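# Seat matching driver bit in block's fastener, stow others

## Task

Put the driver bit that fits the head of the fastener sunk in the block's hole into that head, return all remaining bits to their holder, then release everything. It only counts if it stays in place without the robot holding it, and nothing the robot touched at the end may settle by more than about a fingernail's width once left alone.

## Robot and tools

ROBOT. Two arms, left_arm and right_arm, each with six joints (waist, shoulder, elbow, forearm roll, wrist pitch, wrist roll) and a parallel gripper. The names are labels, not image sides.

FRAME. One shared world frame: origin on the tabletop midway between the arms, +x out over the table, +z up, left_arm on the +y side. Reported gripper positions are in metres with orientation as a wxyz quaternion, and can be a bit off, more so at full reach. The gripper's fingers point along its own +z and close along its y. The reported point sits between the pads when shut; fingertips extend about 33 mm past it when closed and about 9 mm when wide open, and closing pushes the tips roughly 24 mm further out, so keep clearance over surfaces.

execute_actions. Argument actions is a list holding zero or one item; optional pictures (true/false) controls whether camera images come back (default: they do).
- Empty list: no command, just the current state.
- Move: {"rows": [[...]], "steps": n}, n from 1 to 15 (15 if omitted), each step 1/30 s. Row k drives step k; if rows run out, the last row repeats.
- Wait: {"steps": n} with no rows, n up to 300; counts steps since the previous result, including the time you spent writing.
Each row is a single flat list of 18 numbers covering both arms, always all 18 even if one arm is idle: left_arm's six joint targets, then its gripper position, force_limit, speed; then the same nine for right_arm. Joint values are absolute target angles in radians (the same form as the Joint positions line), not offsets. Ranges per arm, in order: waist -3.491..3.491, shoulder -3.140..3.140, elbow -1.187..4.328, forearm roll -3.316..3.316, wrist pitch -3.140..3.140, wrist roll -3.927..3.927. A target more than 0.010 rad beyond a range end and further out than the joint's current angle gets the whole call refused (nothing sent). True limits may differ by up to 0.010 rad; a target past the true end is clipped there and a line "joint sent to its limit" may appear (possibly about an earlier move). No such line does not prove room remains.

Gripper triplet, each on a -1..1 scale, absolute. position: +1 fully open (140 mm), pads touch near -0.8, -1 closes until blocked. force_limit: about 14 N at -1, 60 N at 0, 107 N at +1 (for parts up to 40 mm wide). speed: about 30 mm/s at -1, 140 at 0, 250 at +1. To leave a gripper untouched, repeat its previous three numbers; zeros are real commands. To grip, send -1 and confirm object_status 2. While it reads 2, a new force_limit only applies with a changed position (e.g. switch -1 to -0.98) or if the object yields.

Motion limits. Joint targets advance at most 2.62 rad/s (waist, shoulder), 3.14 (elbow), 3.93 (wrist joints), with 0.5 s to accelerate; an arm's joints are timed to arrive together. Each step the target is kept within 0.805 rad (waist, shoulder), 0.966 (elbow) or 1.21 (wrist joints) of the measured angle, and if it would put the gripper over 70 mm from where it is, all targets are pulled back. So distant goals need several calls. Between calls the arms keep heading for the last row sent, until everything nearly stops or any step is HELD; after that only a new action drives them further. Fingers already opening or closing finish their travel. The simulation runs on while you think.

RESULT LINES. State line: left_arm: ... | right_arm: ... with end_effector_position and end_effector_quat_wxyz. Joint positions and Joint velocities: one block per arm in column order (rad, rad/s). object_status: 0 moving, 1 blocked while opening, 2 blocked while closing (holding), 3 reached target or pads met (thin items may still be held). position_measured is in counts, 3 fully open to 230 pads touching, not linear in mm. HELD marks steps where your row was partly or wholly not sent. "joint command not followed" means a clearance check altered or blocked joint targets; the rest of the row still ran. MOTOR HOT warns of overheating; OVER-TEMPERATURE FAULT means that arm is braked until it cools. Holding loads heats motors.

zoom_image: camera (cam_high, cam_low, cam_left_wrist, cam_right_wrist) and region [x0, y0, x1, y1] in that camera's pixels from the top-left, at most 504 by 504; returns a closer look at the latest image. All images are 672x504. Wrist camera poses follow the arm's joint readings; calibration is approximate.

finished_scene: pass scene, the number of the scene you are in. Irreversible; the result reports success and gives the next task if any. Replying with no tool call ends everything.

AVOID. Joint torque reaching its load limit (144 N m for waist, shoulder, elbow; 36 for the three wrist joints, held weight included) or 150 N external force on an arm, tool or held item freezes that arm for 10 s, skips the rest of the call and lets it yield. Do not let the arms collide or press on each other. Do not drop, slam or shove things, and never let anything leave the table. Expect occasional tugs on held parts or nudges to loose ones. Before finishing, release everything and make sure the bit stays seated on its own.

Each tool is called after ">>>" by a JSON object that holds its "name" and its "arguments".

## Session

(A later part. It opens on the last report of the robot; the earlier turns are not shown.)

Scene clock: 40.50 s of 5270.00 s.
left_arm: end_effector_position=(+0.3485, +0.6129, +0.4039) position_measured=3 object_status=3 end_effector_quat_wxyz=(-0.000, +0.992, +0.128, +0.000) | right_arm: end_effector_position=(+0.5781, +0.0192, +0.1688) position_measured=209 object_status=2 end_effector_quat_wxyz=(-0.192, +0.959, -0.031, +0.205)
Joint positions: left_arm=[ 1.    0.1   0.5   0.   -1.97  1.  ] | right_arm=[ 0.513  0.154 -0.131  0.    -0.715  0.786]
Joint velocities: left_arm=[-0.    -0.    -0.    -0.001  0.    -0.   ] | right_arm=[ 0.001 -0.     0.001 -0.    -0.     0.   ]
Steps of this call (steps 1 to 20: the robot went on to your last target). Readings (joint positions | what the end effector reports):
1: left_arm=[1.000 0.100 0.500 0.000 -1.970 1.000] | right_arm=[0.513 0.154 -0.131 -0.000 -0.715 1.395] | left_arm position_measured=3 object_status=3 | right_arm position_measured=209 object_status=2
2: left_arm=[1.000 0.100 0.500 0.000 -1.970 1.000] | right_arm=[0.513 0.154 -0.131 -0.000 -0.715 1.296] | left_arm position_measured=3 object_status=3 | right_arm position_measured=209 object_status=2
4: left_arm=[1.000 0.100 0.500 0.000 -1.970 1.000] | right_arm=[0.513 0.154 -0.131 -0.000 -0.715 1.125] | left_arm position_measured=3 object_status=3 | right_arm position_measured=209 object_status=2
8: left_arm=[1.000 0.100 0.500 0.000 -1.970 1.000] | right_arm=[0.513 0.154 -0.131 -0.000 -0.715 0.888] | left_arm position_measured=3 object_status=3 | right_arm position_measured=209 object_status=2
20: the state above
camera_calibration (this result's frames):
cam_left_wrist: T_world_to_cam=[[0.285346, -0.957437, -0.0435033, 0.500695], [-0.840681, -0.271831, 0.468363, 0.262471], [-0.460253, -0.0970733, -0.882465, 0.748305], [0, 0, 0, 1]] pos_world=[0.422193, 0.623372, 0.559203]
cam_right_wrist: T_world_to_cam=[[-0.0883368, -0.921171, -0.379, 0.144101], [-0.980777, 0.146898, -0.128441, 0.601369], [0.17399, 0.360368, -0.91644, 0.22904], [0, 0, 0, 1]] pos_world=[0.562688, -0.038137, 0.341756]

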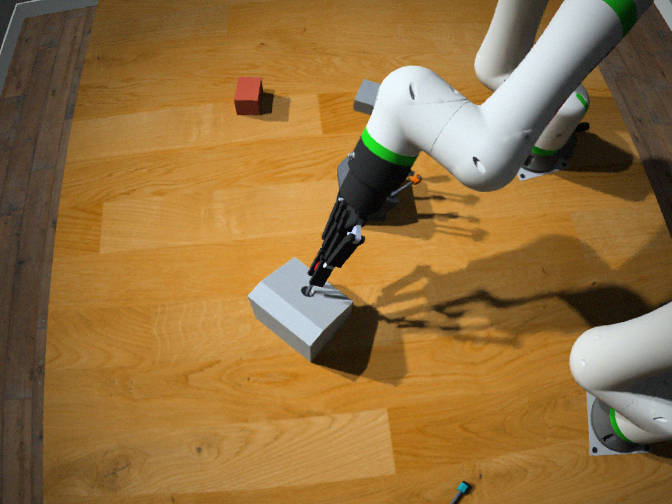

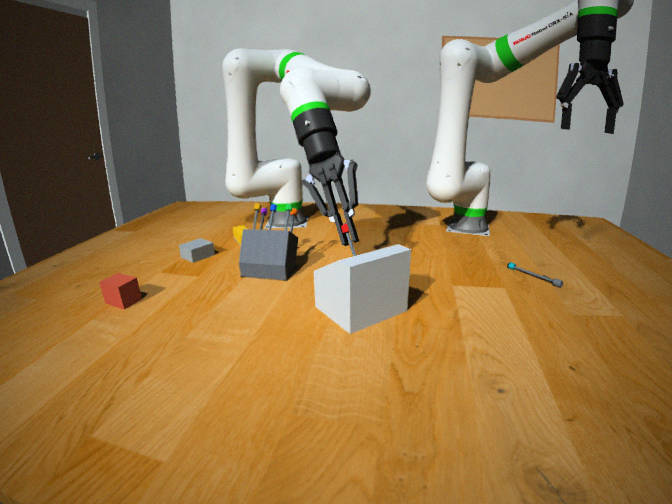

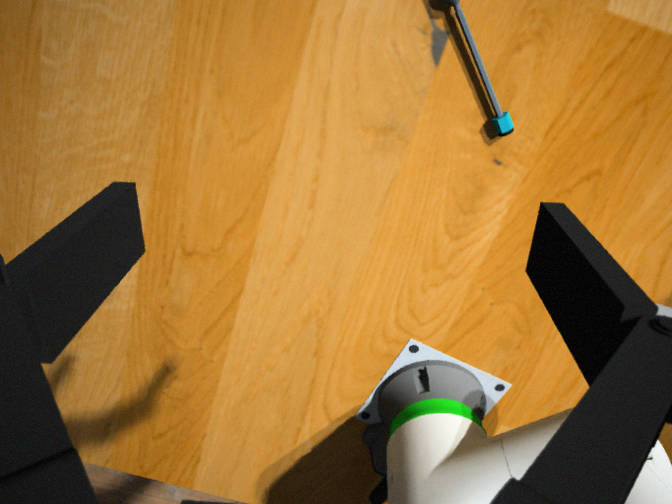

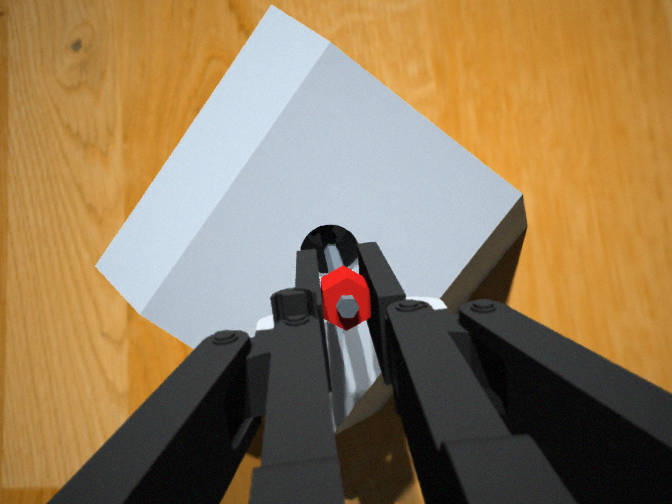

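>>> {"name": "execute_actions", "arguments": {"actions": [{"rows":[[1.0,0.1,0.5,0,-1.97,1.0,1,0,0,0.513,0.1676,-0.1304,0,-0.7029,0.786,-1,0,-0.3],[1.0,0.1,0.5,0,-1.97,1.0,1,0,0,0.513,0.1676,-0.1304,0,-0.7029,0.786,-1,0,-0.3],[1.0,0.1,0.5,0,-1.97,1.0,1,0,0,0.513,0.1676,-0.1304,0,-0.7029,0.786,-1,0,-0.3],[1.0,0.1,0.5,0,-1.97,1.0,1,0,0,0.513,0.1676,-0.1304,0,-0.7029,0.786,-1,0,-0.3],[1.0,0.1,0.5,0,-1.97,1.0,1,0,0,0.513,0.1676,-0.1304,0,-0.7029,0.786,-1,0,-0.3],[1.0,0.1,0.5,0,-1.97,1.0,1,0,0,0.513,0.1808,-0.1294,0,-0.6906,0.786,-1,0,-0.3]],"steps":15}]}}

>>> {"name": "zoom_image", "arguments": {"camera": "cam_right_wrist", "region": [270,170,390,290]}}

Scene clock: 41.90 s of 5270.00 s.
left_arm: end_effector_position=(+0.3485, +0.6129, +0.4039) position_measured=3 object_status=3 end_effector_quat_wxyz=(-0.000, +0.992, +0.128, +0.000) | right_arm: end_effector_position=(+0.5841, +0.0245, +0.1576) position_measured=209 object_status=2 end_effector_quat_wxyz=(-0.193, +0.959, -0.031, +0.206)
Joint positions: left_arm=[ 1.    0.1   0.5   0.   -1.97  1.  ] | right_arm=[ 0.513  0.181 -0.128  0.    -0.691  0.786]
Joint velocities: left_arm=[ 0.    -0.     0.    -0.002  0.    -0.   ] | right_arm=[-0.001  0.002 -0.008 -0.003 -0.     0.001]
Steps of this call (steps 1 to 15: the robot went on to your last target; steps 16 to 27: nothing new was sent; steps 28 to 42: all 15 steps of this action). Readings (joint positions | what the end effector reports):
28: left_arm=[1.000 0.100 0.500 0.000 -1.970 1.000] | right_arm=[0.513 0.155 -0.131 0.000 -0.715 0.786] | left_arm position_measured=3 object_status=3 | right_arm position_measured=209 object_status=2
29: left_arm=[1.000 0.100 0.500 0.000 -1.970 1.000] | right_arm=[0.513 0.158 -0.131 0.000 -0.712 0.786] | left_arm position_measured=3 object_status=3 | right_arm position_measured=209 object_status=2
31: left_arm=[1.000 0.100 0.500 0.000 -1.970 1.000] | right_arm=[0.513 0.167 -0.131 0.000 -0.704 0.786] | left_arm position_measured=3 object_status=3 | right_arm position_measured=209 object_status=2
35: left_arm=[1.000 0.100 0.500 0.000 -1.970 1.000] | right_arm=[0.513 0.176 -0.129 0.000 -0.694 0.786] | left_arm position_measured=3 object_status=3 | right_arm position_measured=209 object_status=2
42: the state above
camera_calibration (this result's frames):
cam_left_wrist: T_world_to_cam=[[0.285346, -0.957437, -0.0435031, 0.500695], [-0.840681, -0.27183, 0.468363, 0.262471], [-0.460254, -0.0970734, -0.882464, 0.748305], [0, 0, 0, 1]] pos_world=[0.422193, 0.623372, 0.559203]
cam_right_wrist: T_world_to_cam=[[-0.0879243, -0.920923, -0.379697, 0.145144], [-0.980666, 0.146922, -0.129259, 0.605154], [0.174823, 0.360991, -0.916036, 0.215263], [0, 0, 0, 1]] pos_world=[0.568583, -0.0329516, 0.330521]

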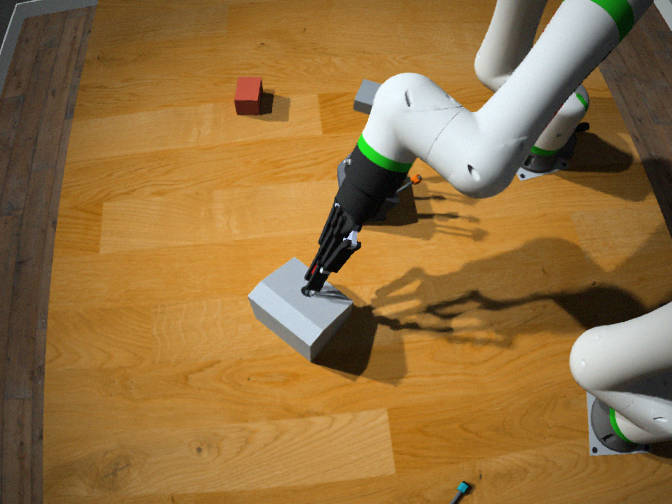

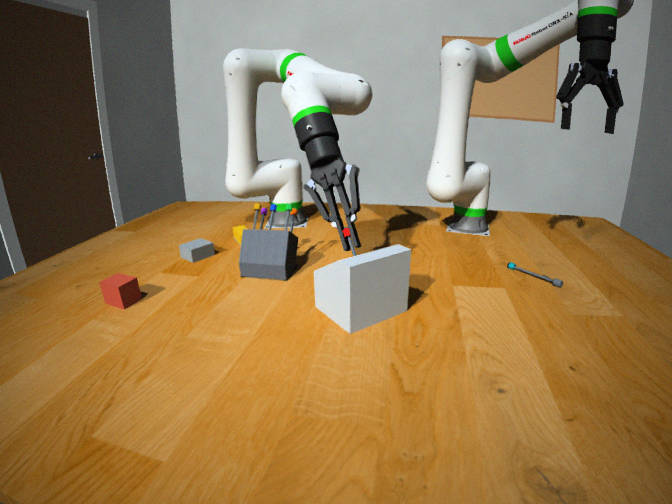

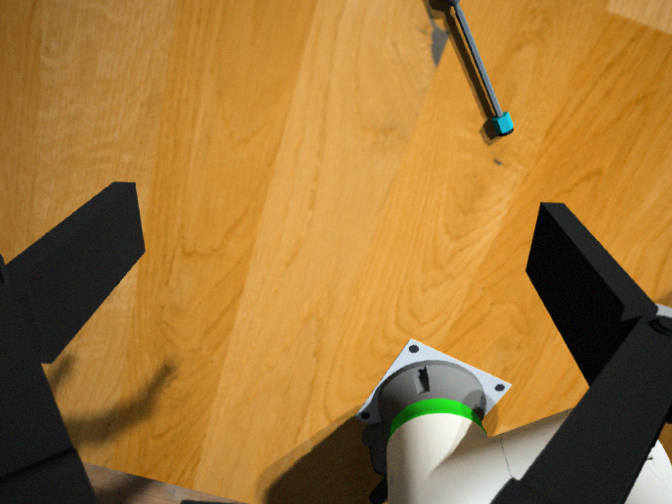

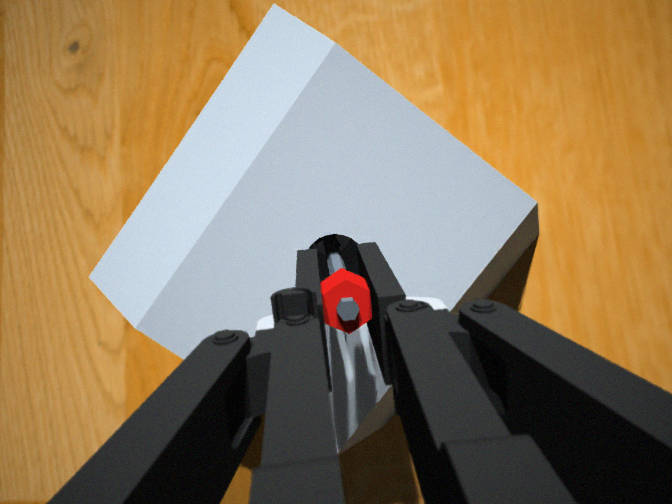

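Region (270, 170, 390, 290) of cam_right_wrist's 672x504 image, scaled by 4.200, with more detail than that image has.

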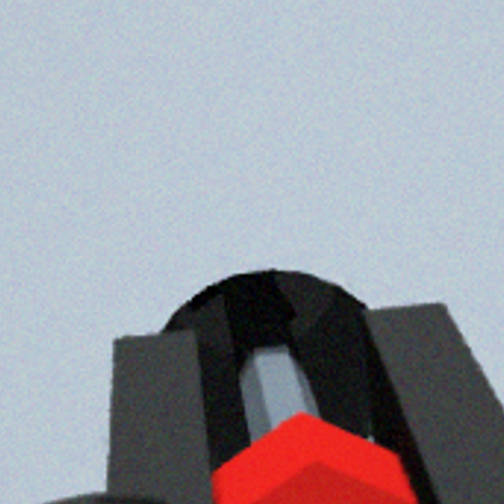

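>>> {"name": "execute_actions", "arguments": {"actions": [{"rows":[[1.0,0.1,0.5,0,-1.97,1.0,1,0,0,0.513,0.1808,-0.1294,0,-0.6906,0.786,0.1,0,-0.3]],"steps":15}], "pictures": false}}

>>> {"name": "execute_actions", "arguments": {"actions": [{"rows":[[1.0,0.1,0.5,0,-1.97,1.0,1,0,0,0.513,0.086,-0.1365,0,-0.778,0.786,0.1,0,-0.3]],"steps":12}], "pictures": false}}

>>> {"name": "execute_actions", "arguments": {"actions": [{"rows":[[1.0,0.1,0.5,0,-1.97,1.0,1,0,0,0.5,0.0194,-0.2421,0,-0.6593,1.571,0.1,0,-0.3]],"steps":15}], "pictures": false}}

>>> {"name": "execute_actions", "arguments": {"actions": [{"steps":10}]}}

>>> {"name": "zoom_image", "arguments": {"camera": "cam_right_wrist", "region": [260,190,380,310]}}

Scene clock: 43.53 s of 5270.00 s.
left_arm: end_effector_position=(+0.3485, +0.6129, +0.4039) position_measured=3 object_status=3 end_effector_quat_wxyz=(-0.000, +0.992, +0.128, +0.000) | right_arm: end_effector_position=(+0.5837, +0.0242, +0.1568) position_measured=131 object_status=0 end_effector_quat_wxyz=(-0.192, +0.959, -0.031, +0.205)
Joint positions: left_arm=[ 1.    0.1   0.5   0.   -1.97  1.  ] | right_arm=[ 0.513  0.181 -0.13  -0.    -0.691  0.786]
Joint velocities: left_arm=[ 0.    -0.    -0.     0.001 -0.    -0.   ] | right_arm=[ 0.     0.     0.002 -0.     0.001  0.001]
Steps of this call (steps 1 to 15: the robot went on to your last target; steps 16 to 34: nothing new was sent; steps 35 to 49: all 15 steps of this action). Readings (joint positions | what the end effector reports):
35: left_arm=[1.000 0.100 0.500 0.000 -1.970 1.000] | right_arm=[0.513 0.181 -0.129 -0.000 -0.691 0.786] | left_arm position_measured=3 object_status=3 | right_arm position_measured=209 object_status=0
36: left_arm=[1.000 0.100 0.500 0.000 -1.970 1.000] | right_arm=[0.513 0.181 -0.130 -0.000 -0.691 0.786] | left_arm position_measured=3 object_status=3 | right_arm position_measured=209 object_status=0
38: left_arm=[1.000 0.100 0.500 0.000 -1.970 1.000] | right_arm=[0.513 0.182 -0.131 -0.000 -0.691 0.786] | left_arm position_measured=3 object_status=3 | right_arm position_measured=195 object_status=0
42: left_arm=[1.000 0.100 0.500 0.000 -1.970 1.000] | right_arm=[0.513 0.181 -0.130 -0.000 -0.691 0.786] | left_arm position_measured=3 object_status=3 | right_arm position_measured=172 object_status=0
49: the state above

Scene clock: 43.93 s of 5270.00 s.
left_arm: end_effector_position=(+0.3485, +0.6129, +0.4039) position_measured=3 object_status=3 end_effector_quat_wxyz=(-0.000, +0.992, +0.128, +0.000) | right_arm: end_effector_position=(+0.5624, +0.0054, +0.1984) position_measured=117 object_status=3 end_effector_quat_wxyz=(-0.192, +0.959, -0.031, +0.205)
Joint positions: left_arm=[ 1.    0.1   0.5   0.   -1.97  1.  ] | right_arm=[ 0.513  0.086 -0.136  0.    -0.778  0.786]
Joint velocities: left_arm=[-0.     0.    -0.     0.002  0.001 -0.   ] | right_arm=[ 0.    -0.    -0.001  0.001 -0.001 -0.   ]
Steps of this call (steps 1 to 12: all 12 steps of this action). Readings (joint positions | what the end effector reports):
1: left_arm=[1.000 0.100 0.500 0.000 -1.970 1.000] | right_arm=[0.513 0.181 -0.130 -0.000 -0.691 0.786] | left_arm position_measured=3 object_status=3 | right_arm position_measured=125 object_status=0
2: left_arm=[1.000 0.100 0.500 0.000 -1.970 1.000] | right_arm=[0.513 0.177 -0.130 -0.000 -0.694 0.786] | left_arm position_measured=3 object_status=3 | right_arm position_measured=120 object_status=0
4: left_arm=[1.000 0.100 0.500 0.000 -1.970 1.000] | right_arm=[0.513 0.154 -0.131 -0.000 -0.716 0.786] | left_arm position_measured=3 object_status=3 | right_arm position_measured=117 object_status=0
8: left_arm=[1.000 0.100 0.500 0.000 -1.970 1.000] | right_arm=[0.513 0.090 -0.136 0.000 -0.774 0.786] | left_arm position_measured=3 object_status=3 | right_arm position_measured=117 object_status=0
12: the state above

Scene clock: 44.43 s of 5270.00 s.
left_arm: end_effector_position=(+0.3485, +0.6129, +0.4039) position_measured=3 object_status=3 end_effector_quat_wxyz=(-0.000, +0.992, +0.128, +0.000) | right_arm: end_effector_position=(+0.5613, -0.0051, +0.2001) position_measured=117 object_status=3 end_effector_quat_wxyz=(-0.125, +0.907, +0.281, +0.289)
Joint positions: left_arm=[ 1.    0.1   0.5   0.   -1.97  1.  ] | right_arm=[ 0.502  0.029 -0.228  0.    -0.674  1.463]
Joint velocities: left_arm=[-0.    -0.001 -0.     0.001  0.001 -0.   ] | right_arm=[-0.02  -0.108 -0.172 -0.     0.171  1.267]
Steps of this call (steps 1 to 15: all 15 steps of this action). Readings (joint positions | what the end effector reports):
1: left_arm=[1.000 0.100 0.500 0.000 -1.970 1.000] | right_arm=[0.513 0.086 -0.137 0.000 -0.778 0.786] | left_arm position_measured=3 object_status=3 | right_arm position_measured=117 object_status=3
2: left_arm=[1.000 0.100 0.500 0.000 -1.970 1.000] | right_arm=[0.513 0.086 -0.137 0.000 -0.777 0.790] | left_arm position_measured=3 object_status=3 | right_arm position_measured=117 object_status=3
4: left_arm=[1.000 0.100 0.500 0.000 -1.970 1.000] | right_arm=[0.512 0.083 -0.142 0.000 -0.769 0.827] | left_arm position_measured=3 object_status=3 | right_arm position_measured=117 object_status=3
8: left_arm=[1.000 0.100 0.500 0.000 -1.970 1.000] | right_arm=[0.509 0.068 -0.166 0.000 -0.739 1.003] | left_arm position_measured=3 object_status=3 | right_arm position_measured=117 object_status=3
15: the state above

Scene clock: 44.77 s of 5270.00 s.
left_arm: end_effector_position=(+0.3485, +0.6129, +0.4039) position_measured=3 object_status=3 end_effector_quat_wxyz=(-0.000, +0.992, +0.128, +0.000) | right_arm: end_effector_position=(+0.5605, -0.0072, +0.1999) position_measured=117 object_status=3 end_effector_quat_wxyz=(-0.111, +0.889, +0.328, +0.300)
Joint positions: left_arm=[ 1.    0.1   0.5   0.   -1.97  1.  ] | right_arm=[ 0.5    0.019 -0.242  0.    -0.659  1.571]
Joint velocities: left_arm=[ 0.     0.001  0.     0.001 -0.     0.   ] | right_arm=[ 0.001 -0.    -0.003 -0.     0.001  0.001]
Steps of this call (steps 1 to 10: the robot went on to your last target). Readings (joint positions | what the end effector reports):
1: left_arm=[1.000 0.100 0.500 0.000 -1.970 1.000] | right_arm=[0.501 0.025 -0.233 0.000 -0.669 1.502] | left_arm position_measured=3 object_status=3 | right_arm position_measured=117 object_status=3
2: left_arm=[1.000 0.100 0.500 0.000 -1.970 1.000] | right_arm=[0.501 0.023 -0.237 0.000 -0.664 1.532] | left_arm position_measured=3 object_status=3 | right_arm position_measured=117 object_status=3
4: left_arm=[1.000 0.100 0.500 0.000 -1.970 1.000] | right_arm=[0.500 0.020 -0.241 0.000 -0.660 1.566] | left_arm position_measured=3 object_status=3 | right_arm position_measured=117 object_status=3
8: left_arm=[1.000 0.100 0.500 0.000 -1.970 1.000] | right_arm=[0.500 0.019 -0.242 0.000 -0.659 1.571] | left_arm position_measured=3 object_status=3 | right_arm position_measured=117 object_status=3
10: the state above
camera_calibration (this result's frames):
cam_left_wrist: T_world_to_cam=[[0.285346, -0.957437, -0.0435033, 0.500695], [-0.840681, -0.27183, 0.468363, 0.262471], [-0.460253, -0.0970732, -0.882465, 0.748305], [0, 0, 0, 1]] pos_world=[0.422193, 0.623372, 0.559203]
cam_right_wrist: T_world_to_cam=[[0.566255, -0.823891, -0.0236651, -0.307246], [-0.76221, -0.512503, -0.395444, 0.518173], [0.313674, 0.24196, -0.918185, 0.19137], [0, 0, 0, 1]] pos_world=[0.508908, -0.0338755, 0.37335]

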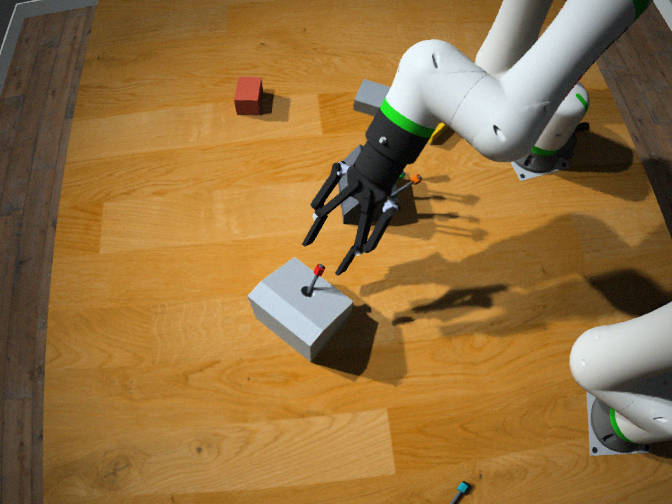

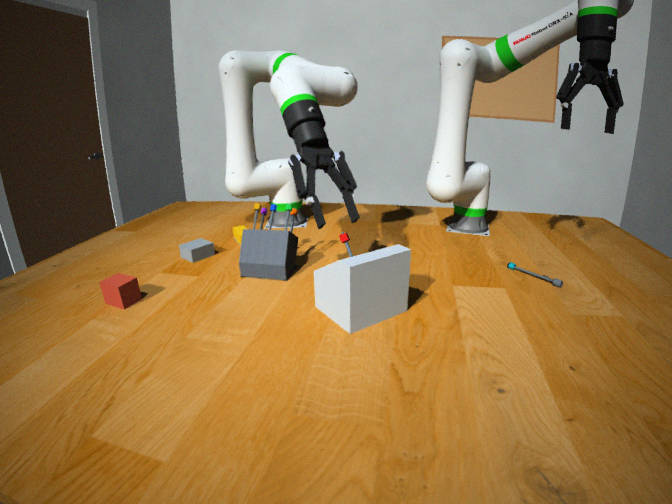

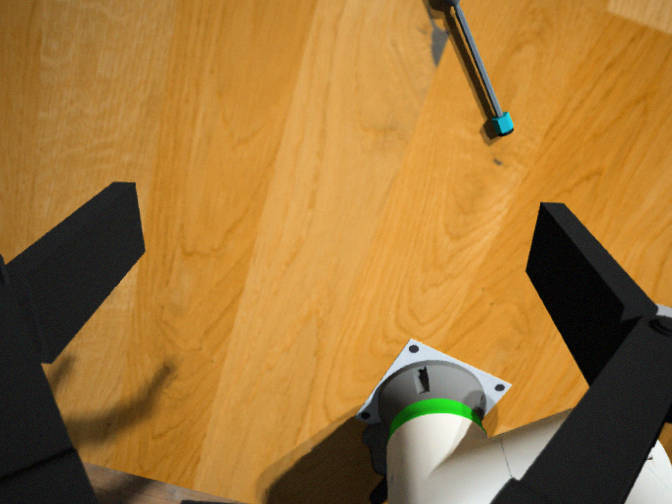

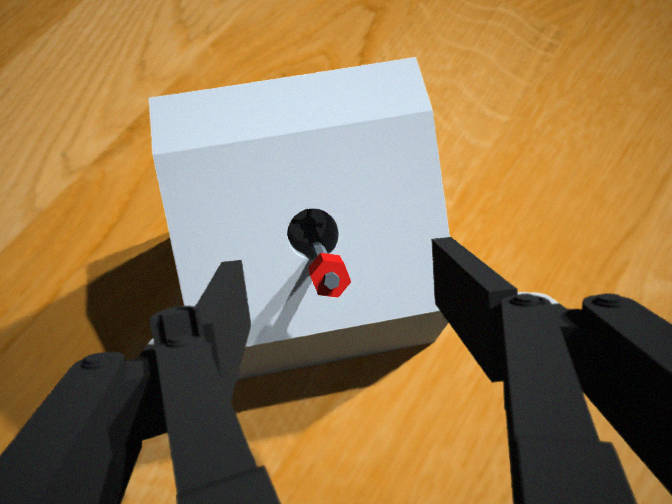

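Region (260, 190, 380, 310) of cam_right_wrist's 672x504 image, scaled by 4.200, with more detail than that image has.

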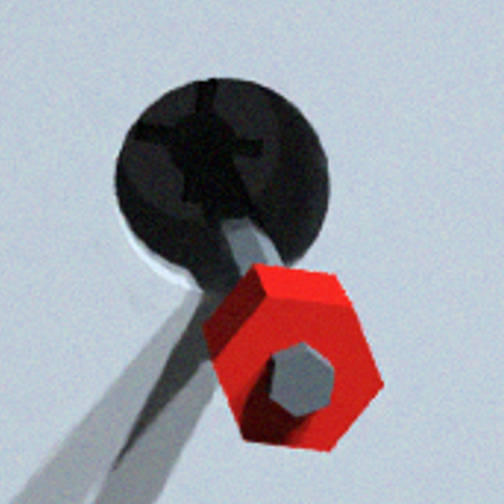

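>>> {"name": "execute_actions", "arguments": {"actions": [{"rows":[[0.772,0.0268,-0.252,0,-1.292,1.793,0,0,0,0.945,-1.0538,-0.9727,0,-0.432,1.571,-0.2,0,0]],"steps":15}], "pictures": false}}

>>> {"name": "execute_actions", "arguments": {"actions": [{"steps":30}]}}

Scene clock: 48.03 s of 5270.00 s.
left_arm: end_effector_position=(+0.3875, +0.5744, +0.2525) position_measured=106 object_status=0 end_effector_quat_wxyz=(-0.000, +0.961, +0.277, +0.000) | right_arm: end_effector_position=(+0.4279, +0.0133, +0.2561) position_measured=154 object_status=3 end_effector_quat_wxyz=(-0.176, +0.823, +0.395, +0.368)
Joint positions: left_arm=[ 0.877  0.061  0.095  0.    -1.605  1.427] | right_arm=[ 0.687 -0.382 -0.548 -0.    -0.564  1.571]
Joint velocities: left_arm=[-0.307 -0.098 -1.011 -0.001  0.908  1.06 ] | right_arm=[ 0.449 -1.175 -0.738 -0.001  0.228  0.001]
Steps of this call (steps 1 to 30: the robot went on to your last target; steps 31 to 83: nothing new was sent; steps 84 to 98: all 15 steps of this action). Readings (joint positions | what the end effector reports):
84: left_arm=[1.000 0.100 0.500 0.000 -1.970 1.000] | right_arm=[0.500 0.019 -0.242 -0.000 -0.659 1.571] | left_arm position_measured=3 object_status=0 | right_arm position_measured=117 object_status=0
85: left_arm=[0.999 0.099 0.496 0.000 -1.967 1.004] | right_arm=[0.502 0.016 -0.245 -0.000 -0.658 1.571] | left_arm position_measured=7 object_status=0 | right_arm position_measured=121 object_status=0
87: left_arm=[0.990 0.097 0.467 0.000 -1.941 1.035] | right_arm=[0.515 -0.008 -0.267 -0.000 -0.652 1.571] | left_arm position_measured=22 object_status=0 | right_arm position_measured=136 object_status=0
91: left_arm=[0.951 0.084 0.338 0.000 -1.824 1.171] | right_arm=[0.576 -0.122 -0.367 -0.000 -0.621 1.571] | left_arm position_measured=53 object_status=0 | right_arm position_measured=154 object_status=0
98: the state above

Scene clock: 49.03 s of 5270.00 s.
left_arm: end_effector_position=(+0.3806, +0.5110, +0.1200) position_measured=129 object_status=3 end_effector_quat_wxyz=(+0.000, +0.917, +0.399, +0.000) | right_arm: end_effector_position=(+0.2744, -0.0047, +0.2999) position_measured=154 object_status=3 end_effector_quat_wxyz=(-0.312, +0.687, +0.447, +0.480)
Joint positions: left_arm=[ 0.772  0.027 -0.252  0.    -1.292  1.793] | right_arm=[ 0.945 -1.054 -0.973 -0.    -0.432  1.571]
Joint velocities: left_arm=[-0.    -0.001  0.     0.001 -0.    -0.   ] | right_arm=[-0.001  0.    -0.001  0.    -0.    -0.   ]
Steps of this call (steps 1 to 30: the robot went on to your last target). Readings (joint positions | what the end effector reports):
1: left_arm=[0.867 0.057 0.061 0.000 -1.574 1.463] | right_arm=[0.702 -0.422 -0.574 -0.000 -0.556 1.571] | left_arm position_measured=113 object_status=0 | right_arm position_measured=154 object_status=3
2: left_arm=[0.856 0.054 0.027 0.000 -1.543 1.499] | right_arm=[0.718 -0.462 -0.599 -0.000 -0.548 1.571] | left_arm position_measured=121 object_status=0 | right_arm position_measured=154 object_status=3
4: left_arm=[0.836 0.047 -0.041 0.000 -1.482 1.571] | right_arm=[0.750 -0.547 -0.653 -0.000 -0.532 1.571] | left_arm position_measured=129 object_status=0 | right_arm position_measured=154 object_status=3
8: left_arm=[0.796 0.034 -0.174 0.000 -1.362 1.711] | right_arm=[0.819 -0.726 -0.766 -0.000 -0.496 1.571] | left_arm position_measured=129 object_status=0 | right_arm position_measured=154 object_status=3
30: the state above
camera_calibration (this result's frames):
cam_left_wrist: T_world_to_cam=[[0.75364, -0.655879, -0.0430045, 0.0492574], [-0.564453, -0.679333, 0.468935, 0.497765], [-0.336779, -0.329134, -0.882185, 0.574276], [0, 0, 0, 1]] pos_world=[0.437247, 0.559469, 0.275317]
cam_right_wrist: T_world_to_cam=[[0.877687, -0.473065, -0.0766495, -0.208687], [-0.322134, -0.463955, -0.825212, 0.349313], [0.354817, 0.748969, -0.559598, 0.25583], [0, 0, 0, 1]] pos_world=[0.204915, -0.128266, 0.415424]

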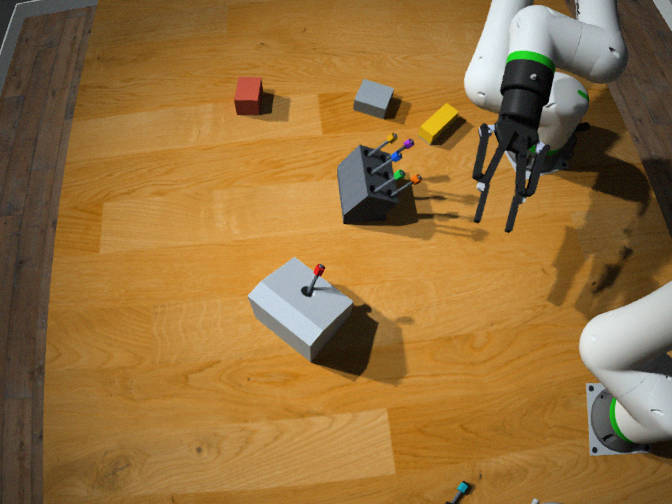

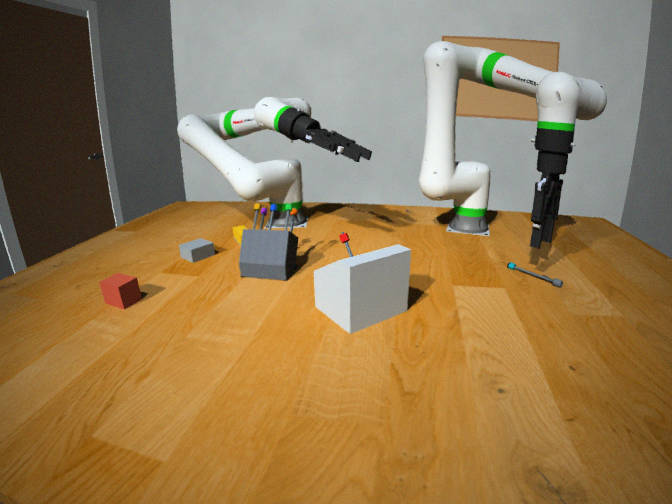

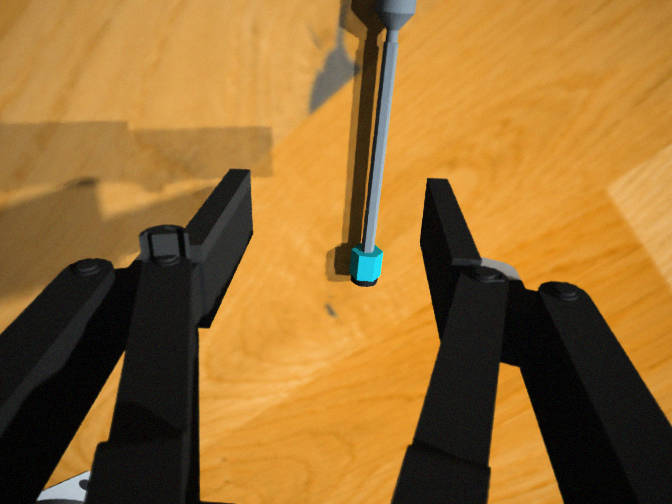

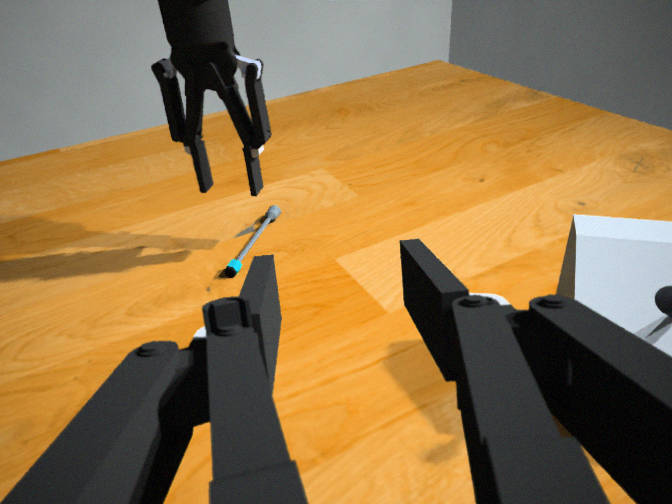

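>>> {"name": "execute_actions", "arguments": {"actions": [{"rows":[[0.744,0.1046,-0.3746,0,-1.0916,1.821,0,0,0,0.945,-1.0538,-0.9727,0,-0.432,1.571,-0.2,0,0]],"steps":15}], "pictures": false}}

>>> {"name": "execute_actions", "arguments": {"actions": [{"rows":[[0.744,0.1046,-0.3746,0,-1.0916,1.821,-1,0,0,0.945,-1.0538,-0.9727,0,-0.432,1.571,-0.2,0,0]],"steps":15}], "pictures": false}}

>>> {"name": "execute_actions", "arguments": {"actions": [{"steps":6}], "pictures": false}}

>>> {"name": "execute_actions", "arguments": {"actions": [{"rows":[[0.6,0.0388,0.2517,0,-1.7837,2.2,-1,0,0,0.945,-1.0538,-0.9727,0,-0.432,1.571,-0.2,0,0]],"steps":15}], "pictures": false}}

>>> {"name": "execute_actions", "arguments": {"actions": [{"rows":[[-0.1,0.0388,0.2517,0,-1.7837,3.0,-1,0,0,0.945,-1.0538,-0.9727,0,-0.432,1.571,-0.2,0,0]],"steps":15}], "pictures": false}}

>>> {"name": "execute_actions", "arguments": {"actions": [{"steps":30}]}}

Scene clock: 51.00 s of 5270.00 s.
left_arm: end_effector_position=(+0.3841, +0.4992, +0.0380) position_measured=129 object_status=3 end_effector_quat_wxyz=(-0.000, +0.917, +0.399, +0.000) | right_arm: end_effector_position=(+0.2744, -0.0047, +0.2999) position_measured=154 object_status=3 end_effector_quat_wxyz=(-0.312, +0.687, +0.447, +0.480)
Joint positions: left_arm=[ 0.744  0.105 -0.374 -0.    -1.092  1.821] | right_arm=[ 0.945 -1.054 -0.973  0.    -0.432  1.571]
Joint velocities: left_arm=[-0.     0.    -0.001 -0.001 -0.    -0.   ] | right_arm=[-0.001 -0.    -0.001  0.     0.     0.001]
Steps of this call (steps 1 to 15: the robot went on to your last target; steps 16 to 44: nothing new was sent; steps 45 to 59: all 15 steps of this action). Readings (joint positions | what the end effector reports):
45: left_arm=[0.772 0.027 -0.252 0.000 -1.292 1.793] | right_arm=[0.945 -1.054 -0.973 -0.000 -0.432 1.571] | left_arm position_measured=129 object_status=3 | right_arm position_measured=154 object_status=3
46: left_arm=[0.771 0.029 -0.255 -0.000 -1.286 1.794] | right_arm=[0.945 -1.054 -0.973 0.000 -0.432 1.571] | left_arm position_measured=129 object_status=3 | right_arm position_measured=154 object_status=3
48: left_arm=[0.766 0.043 -0.277 -0.000 -1.251 1.799] | right_arm=[0.945 -1.054 -0.973 0.000 -0.432 1.571] | left_arm position_measured=129 object_status=3 | right_arm position_measured=154 object_status=3
52: left_arm=[0.748 0.093 -0.356 -0.000 -1.122 1.817] | right_arm=[0.945 -1.054 -0.973 0.000 -0.432 1.571] | left_arm position_measured=129 object_status=3 | right_arm position_measured=154 object_status=3
59: the state above

Scene clock: 51.50 s of 5270.00 s.
left_arm: end_effector_position=(+0.3841, +0.4991, +0.0380) position_measured=226 object_status=0 end_effector_quat_wxyz=(+0.000, +0.917, +0.399, +0.000) | right_arm: end_effector_position=(+0.2744, -0.0047, +0.2999) position_measured=154 object_status=3 end_effector_quat_wxyz=(-0.312, +0.687, +0.447, +0.480)
Joint positions: left_arm=[ 0.744  0.105 -0.375  0.    -1.092  1.821] | right_arm=[ 0.945 -1.054 -0.973  0.    -0.432  1.571]
Joint velocities: left_arm=[ 0.    -0.     0.    -0.001 -0.001 -0.   ] | right_arm=[ 0.001  0.     0.001  0.    -0.    -0.   ]
Steps of this call (steps 1 to 15: all 15 steps of this action). Readings (joint positions | what the end effector reports):
1: left_arm=[0.744 0.105 -0.375 -0.000 -1.092 1.821] | right_arm=[0.945 -1.054 -0.973 0.000 -0.432 1.571] | left_arm position_measured=129 object_status=0 | right_arm position_measured=154 object_status=3
2: left_arm=[0.744 0.105 -0.375 -0.000 -1.092 1.821] | right_arm=[0.945 -1.054 -0.973 0.000 -0.432 1.571] | left_arm position_measured=133 object_status=0 | right_arm position_measured=154 object_status=3
4: left_arm=[0.744 0.105 -0.375 -0.000 -1.092 1.821] | right_arm=[0.945 -1.054 -0.973 -0.000 -0.432 1.571] | left_arm position_measured=148 object_status=0 | right_arm position_measured=154 object_status=3
8: left_arm=[0.744 0.105 -0.375 -0.000 -1.092 1.821] | right_arm=[0.945 -1.054 -0.973 0.000 -0.432 1.571] | left_arm position_measured=178 object_status=0 | right_arm position_measured=154 object_status=3
15: the state above

Scene clock: 51.70 s of 5270.00 s.
left_arm: end_effector_position=(+0.3841, +0.4991, +0.0380) position_measured=226 object_status=2 end_effector_quat_wxyz=(+0.000, +0.917, +0.399, +0.000) | right_arm: end_effector_position=(+0.2744, -0.0047, +0.2999) position_measured=154 object_status=3 end_effector_quat_wxyz=(-0.312, +0.687, +0.447, +0.480)
Joint positions: left_arm=[ 0.744  0.105 -0.375  0.    -1.092  1.821] | right_arm=[ 0.945 -1.054 -0.973  0.    -0.432  1.571]
Joint velocities: left_arm=[-0.     0.001  0.    -0.    -0.001  0.   ] | right_arm=[ 0.     0.     0.001 -0.    -0.001  0.001]
Steps of this call (steps 1 to 6: the robot went on to your last target). Readings (joint positions | what the end effector reports):
1: left_arm=[0.744 0.105 -0.375 0.000 -1.092 1.821] | right_arm=[0.945 -1.054 -0.973 0.000 -0.432 1.571] | left_arm position_measured=226 object_status=0 | right_arm position_measured=154 object_status=3
2: left_arm=[0.744 0.105 -0.375 0.000 -1.092 1.821] | right_arm=[0.945 -1.054 -0.973 0.000 -0.432 1.571] | left_arm position_measured=226 object_status=0 | right_arm position_measured=154 object_status=3
4: left_arm=[0.744 0.105 -0.375 0.000 -1.092 1.821] | right_arm=[0.945 -1.054 -0.973 0.000 -0.432 1.571] | left_arm position_measured=226 object_status=0 | right_arm position_measured=154 object_status=3
6: the state above

Scene clock: 52.20 s of 5270.00 s.
left_arm: end_effector_position=(+0.4206, +0.4771, +0.2075) position_measured=226 object_status=2 end_effector_quat_wxyz=(+0.000, +0.887, +0.462, +0.000) | right_arm: end_effector_position=(+0.2744, -0.0047, +0.2999) position_measured=154 object_status=3 end_effector_quat_wxyz=(-0.312, +0.687, +0.447, +0.480)
Joint positions: left_arm=[ 0.659  0.066 -0.004  0.    -1.501  2.045] | right_arm=[ 0.945 -1.054 -0.973  0.    -0.432  1.571]
Joint velocities: left_arm=[-0.208 -0.095  0.904 -0.001 -0.995  0.544] | right_arm=[-0.     0.    -0.    -0.    -0.     0.001]
Steps of this call (steps 1 to 15: all 15 steps of this action). Readings (joint positions | what the end effector reports):
1: left_arm=[0.744 0.105 -0.375 0.000 -1.092 1.821] | right_arm=[0.945 -1.054 -0.973 -0.000 -0.432 1.571] | left_arm position_measured=226 object_status=2 | right_arm position_measured=154 object_status=3
2: left_arm=[0.743 0.105 -0.371 0.000 -1.096 1.824] | right_arm=[0.945 -1.054 -0.973 0.000 -0.432 1.571] | left_arm position_measured=226 object_status=2 | right_arm position_measured=154 object_status=3
4: left_arm=[0.736 0.102 -0.342 0.000 -1.128 1.841] | right_arm=[0.945 -1.054 -0.973 0.000 -0.432 1.571] | left_arm position_measured=226 object_status=2 | right_arm position_measured=154 object_status=3
8: left_arm=[0.709 0.089 -0.221 0.000 -1.261 1.914] | right_arm=[0.945 -1.054 -0.973 0.000 -0.432 1.571] | left_arm position_measured=226 object_status=2 | right_arm position_measured=154 object_status=3
15: the state above

Scene clock: 52.70 s of 5270.00 s.
left_arm: end_effector_position=(+0.4174, +0.3016, +0.2844) position_measured=226 object_status=2 end_effector_quat_wxyz=(+0.000, +0.859, +0.513, +0.001) | right_arm: end_effector_position=(+0.2744, -0.0047, +0.2999) position_measured=154 object_status=3 end_effector_quat_wxyz=(-0.312, +0.687, +0.447, +0.480)
Joint positions: left_arm=[ 0.288  0.05   0.158  0.    -1.677  2.532] | right_arm=[ 0.945 -1.054 -0.973  0.    -0.432  1.571]
Joint velocities: left_arm=[-0.856 -0.025  0.206  0.002 -0.233  1.025] | right_arm=[ 0.001  0.    -0.001 -0.     0.    -0.001]
Steps of this call (steps 1 to 15: all 15 steps of this action). Readings (joint positions | what the end effector reports):
1: left_arm=[0.652 0.063 0.026 0.000 -1.534 2.064] | right_arm=[0.945 -1.054 -0.973 0.000 -0.432 1.571] | left_arm position_measured=226 object_status=2 | right_arm position_measured=154 object_status=3
2: left_arm=[0.642 0.060 0.053 0.000 -1.563 2.087] | right_arm=[0.945 -1.054 -0.973 0.000 -0.432 1.571] | left_arm position_measured=226 object_status=2 | right_arm position_measured=154 object_status=3
4: left_arm=[0.606 0.059 0.086 0.000 -1.596 2.149] | right_arm=[0.945 -1.054 -0.973 0.000 -0.432 1.571] | left_arm position_measured=226 object_status=2 | right_arm position_measured=154 object_status=3
8: left_arm=[0.491 0.056 0.109 0.000 -1.622 2.288] | right_arm=[0.945 -1.054 -0.973 0.000 -0.432 1.571] | left_arm position_measured=226 object_status=2 | right_arm position_measured=154 object_status=3
15: the state above

Scene clock: 53.70 s of 5270.00 s.
left_arm: end_effector_position=(+0.3419, +0.1363, +0.3290) position_measured=226 object_status=2 end_effector_quat_wxyz=(+0.000, +0.837, +0.547, +0.000) | right_arm: end_effector_position=(+0.2744, -0.0047, +0.2999) position_measured=154 object_status=3 end_effector_quat_wxyz=(-0.312, +0.687, +0.447, +0.480)
Joint positions: left_arm=[-0.1    0.039  0.252  0.    -1.784  3.   ] | right_arm=[ 0.945 -1.054 -0.973  0.    -0.432  1.571]
Joint velocities: left_arm=[ 0.    -0.001 -0.    -0.001  0.001 -0.   ] | right_arm=[ 0.001 -0.    -0.001 -0.     0.001 -0.001]
Steps of this call (steps 1 to 30: the robot went on to your last target). Readings (joint positions | what the end effector reports):
1: left_arm=[0.259 0.049 0.165 0.000 -1.685 2.567] | right_arm=[0.945 -1.054 -0.973 0.000 -0.432 1.571] | left_arm position_measured=226 object_status=2 | right_arm position_measured=154 object_status=3
2: left_arm=[0.230 0.048 0.172 0.000 -1.693 2.602] | right_arm=[0.945 -1.054 -0.973 0.000 -0.432 1.571] | left_arm position_measured=226 object_status=2 | right_arm position_measured=154 object_status=3
4: left_arm=[0.172 0.047 0.186 0.000 -1.709 2.672] | right_arm=[0.945 -1.054 -0.973 0.000 -0.432 1.571] | left_arm position_measured=226 object_status=2 | right_arm position_measured=154 object_status=3
8: left_arm=[0.056 0.043 0.214 0.000 -1.741 2.812] | right_arm=[0.945 -1.054 -0.973 0.000 -0.432 1.571] | left_arm position_measured=226 object_status=2 | right_arm position_measured=154 object_status=3
30: the state above
All arms were judged still, so your last target was given up. Only a new action makes them travel on or press farther. Fingers that are still opening or closing keep moving.
camera_calibration (this result's frames):
cam_left_wrist: T_world_to_cam=[[0.927365, -0.37167, -0.0430669, -0.256458], [-0.309714, -0.82712, 0.468988, 0.0564013], [-0.20993, -0.421585, -0.882154, 0.591524], [0, 0, 0, 1]] pos_world=[0.379477, 0.200711, 0.484319]
cam_right_wrist: T_world_to_cam=[[0.87769, -0.473068, -0.0765895, -0.208714], [-0.322095, -0.463986, -0.825211, 0.349298], [0.354845, 0.748948, -0.559608, 0.255825], [0, 0, 0, 1]] pos_world=[0.204915, -0.128267, 0.41542]

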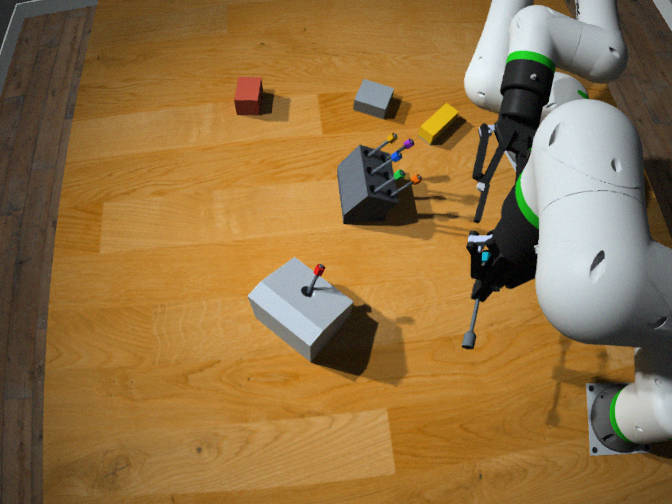

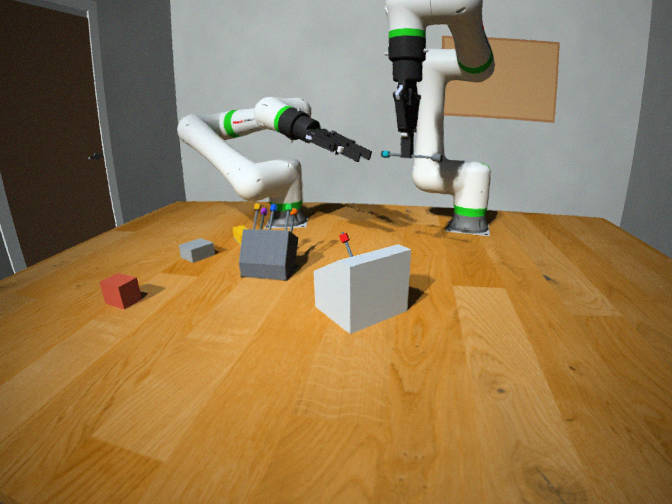

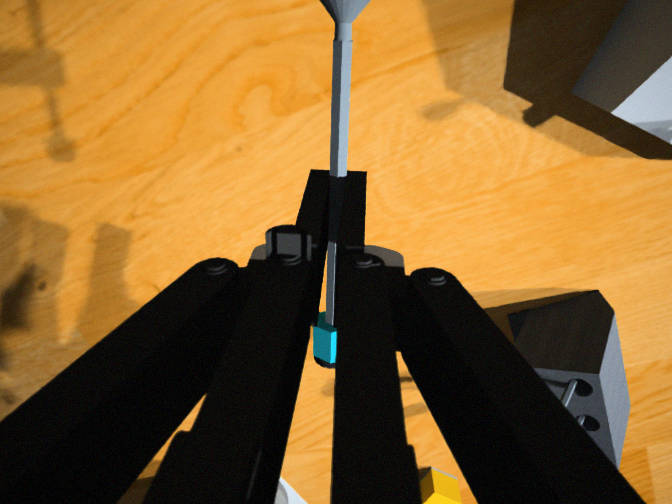

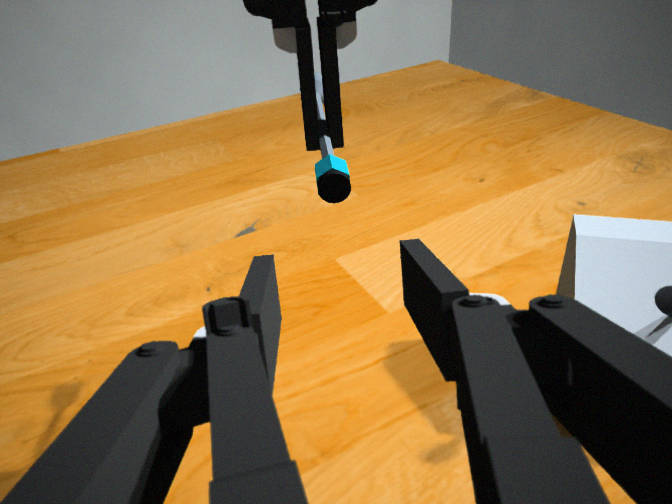

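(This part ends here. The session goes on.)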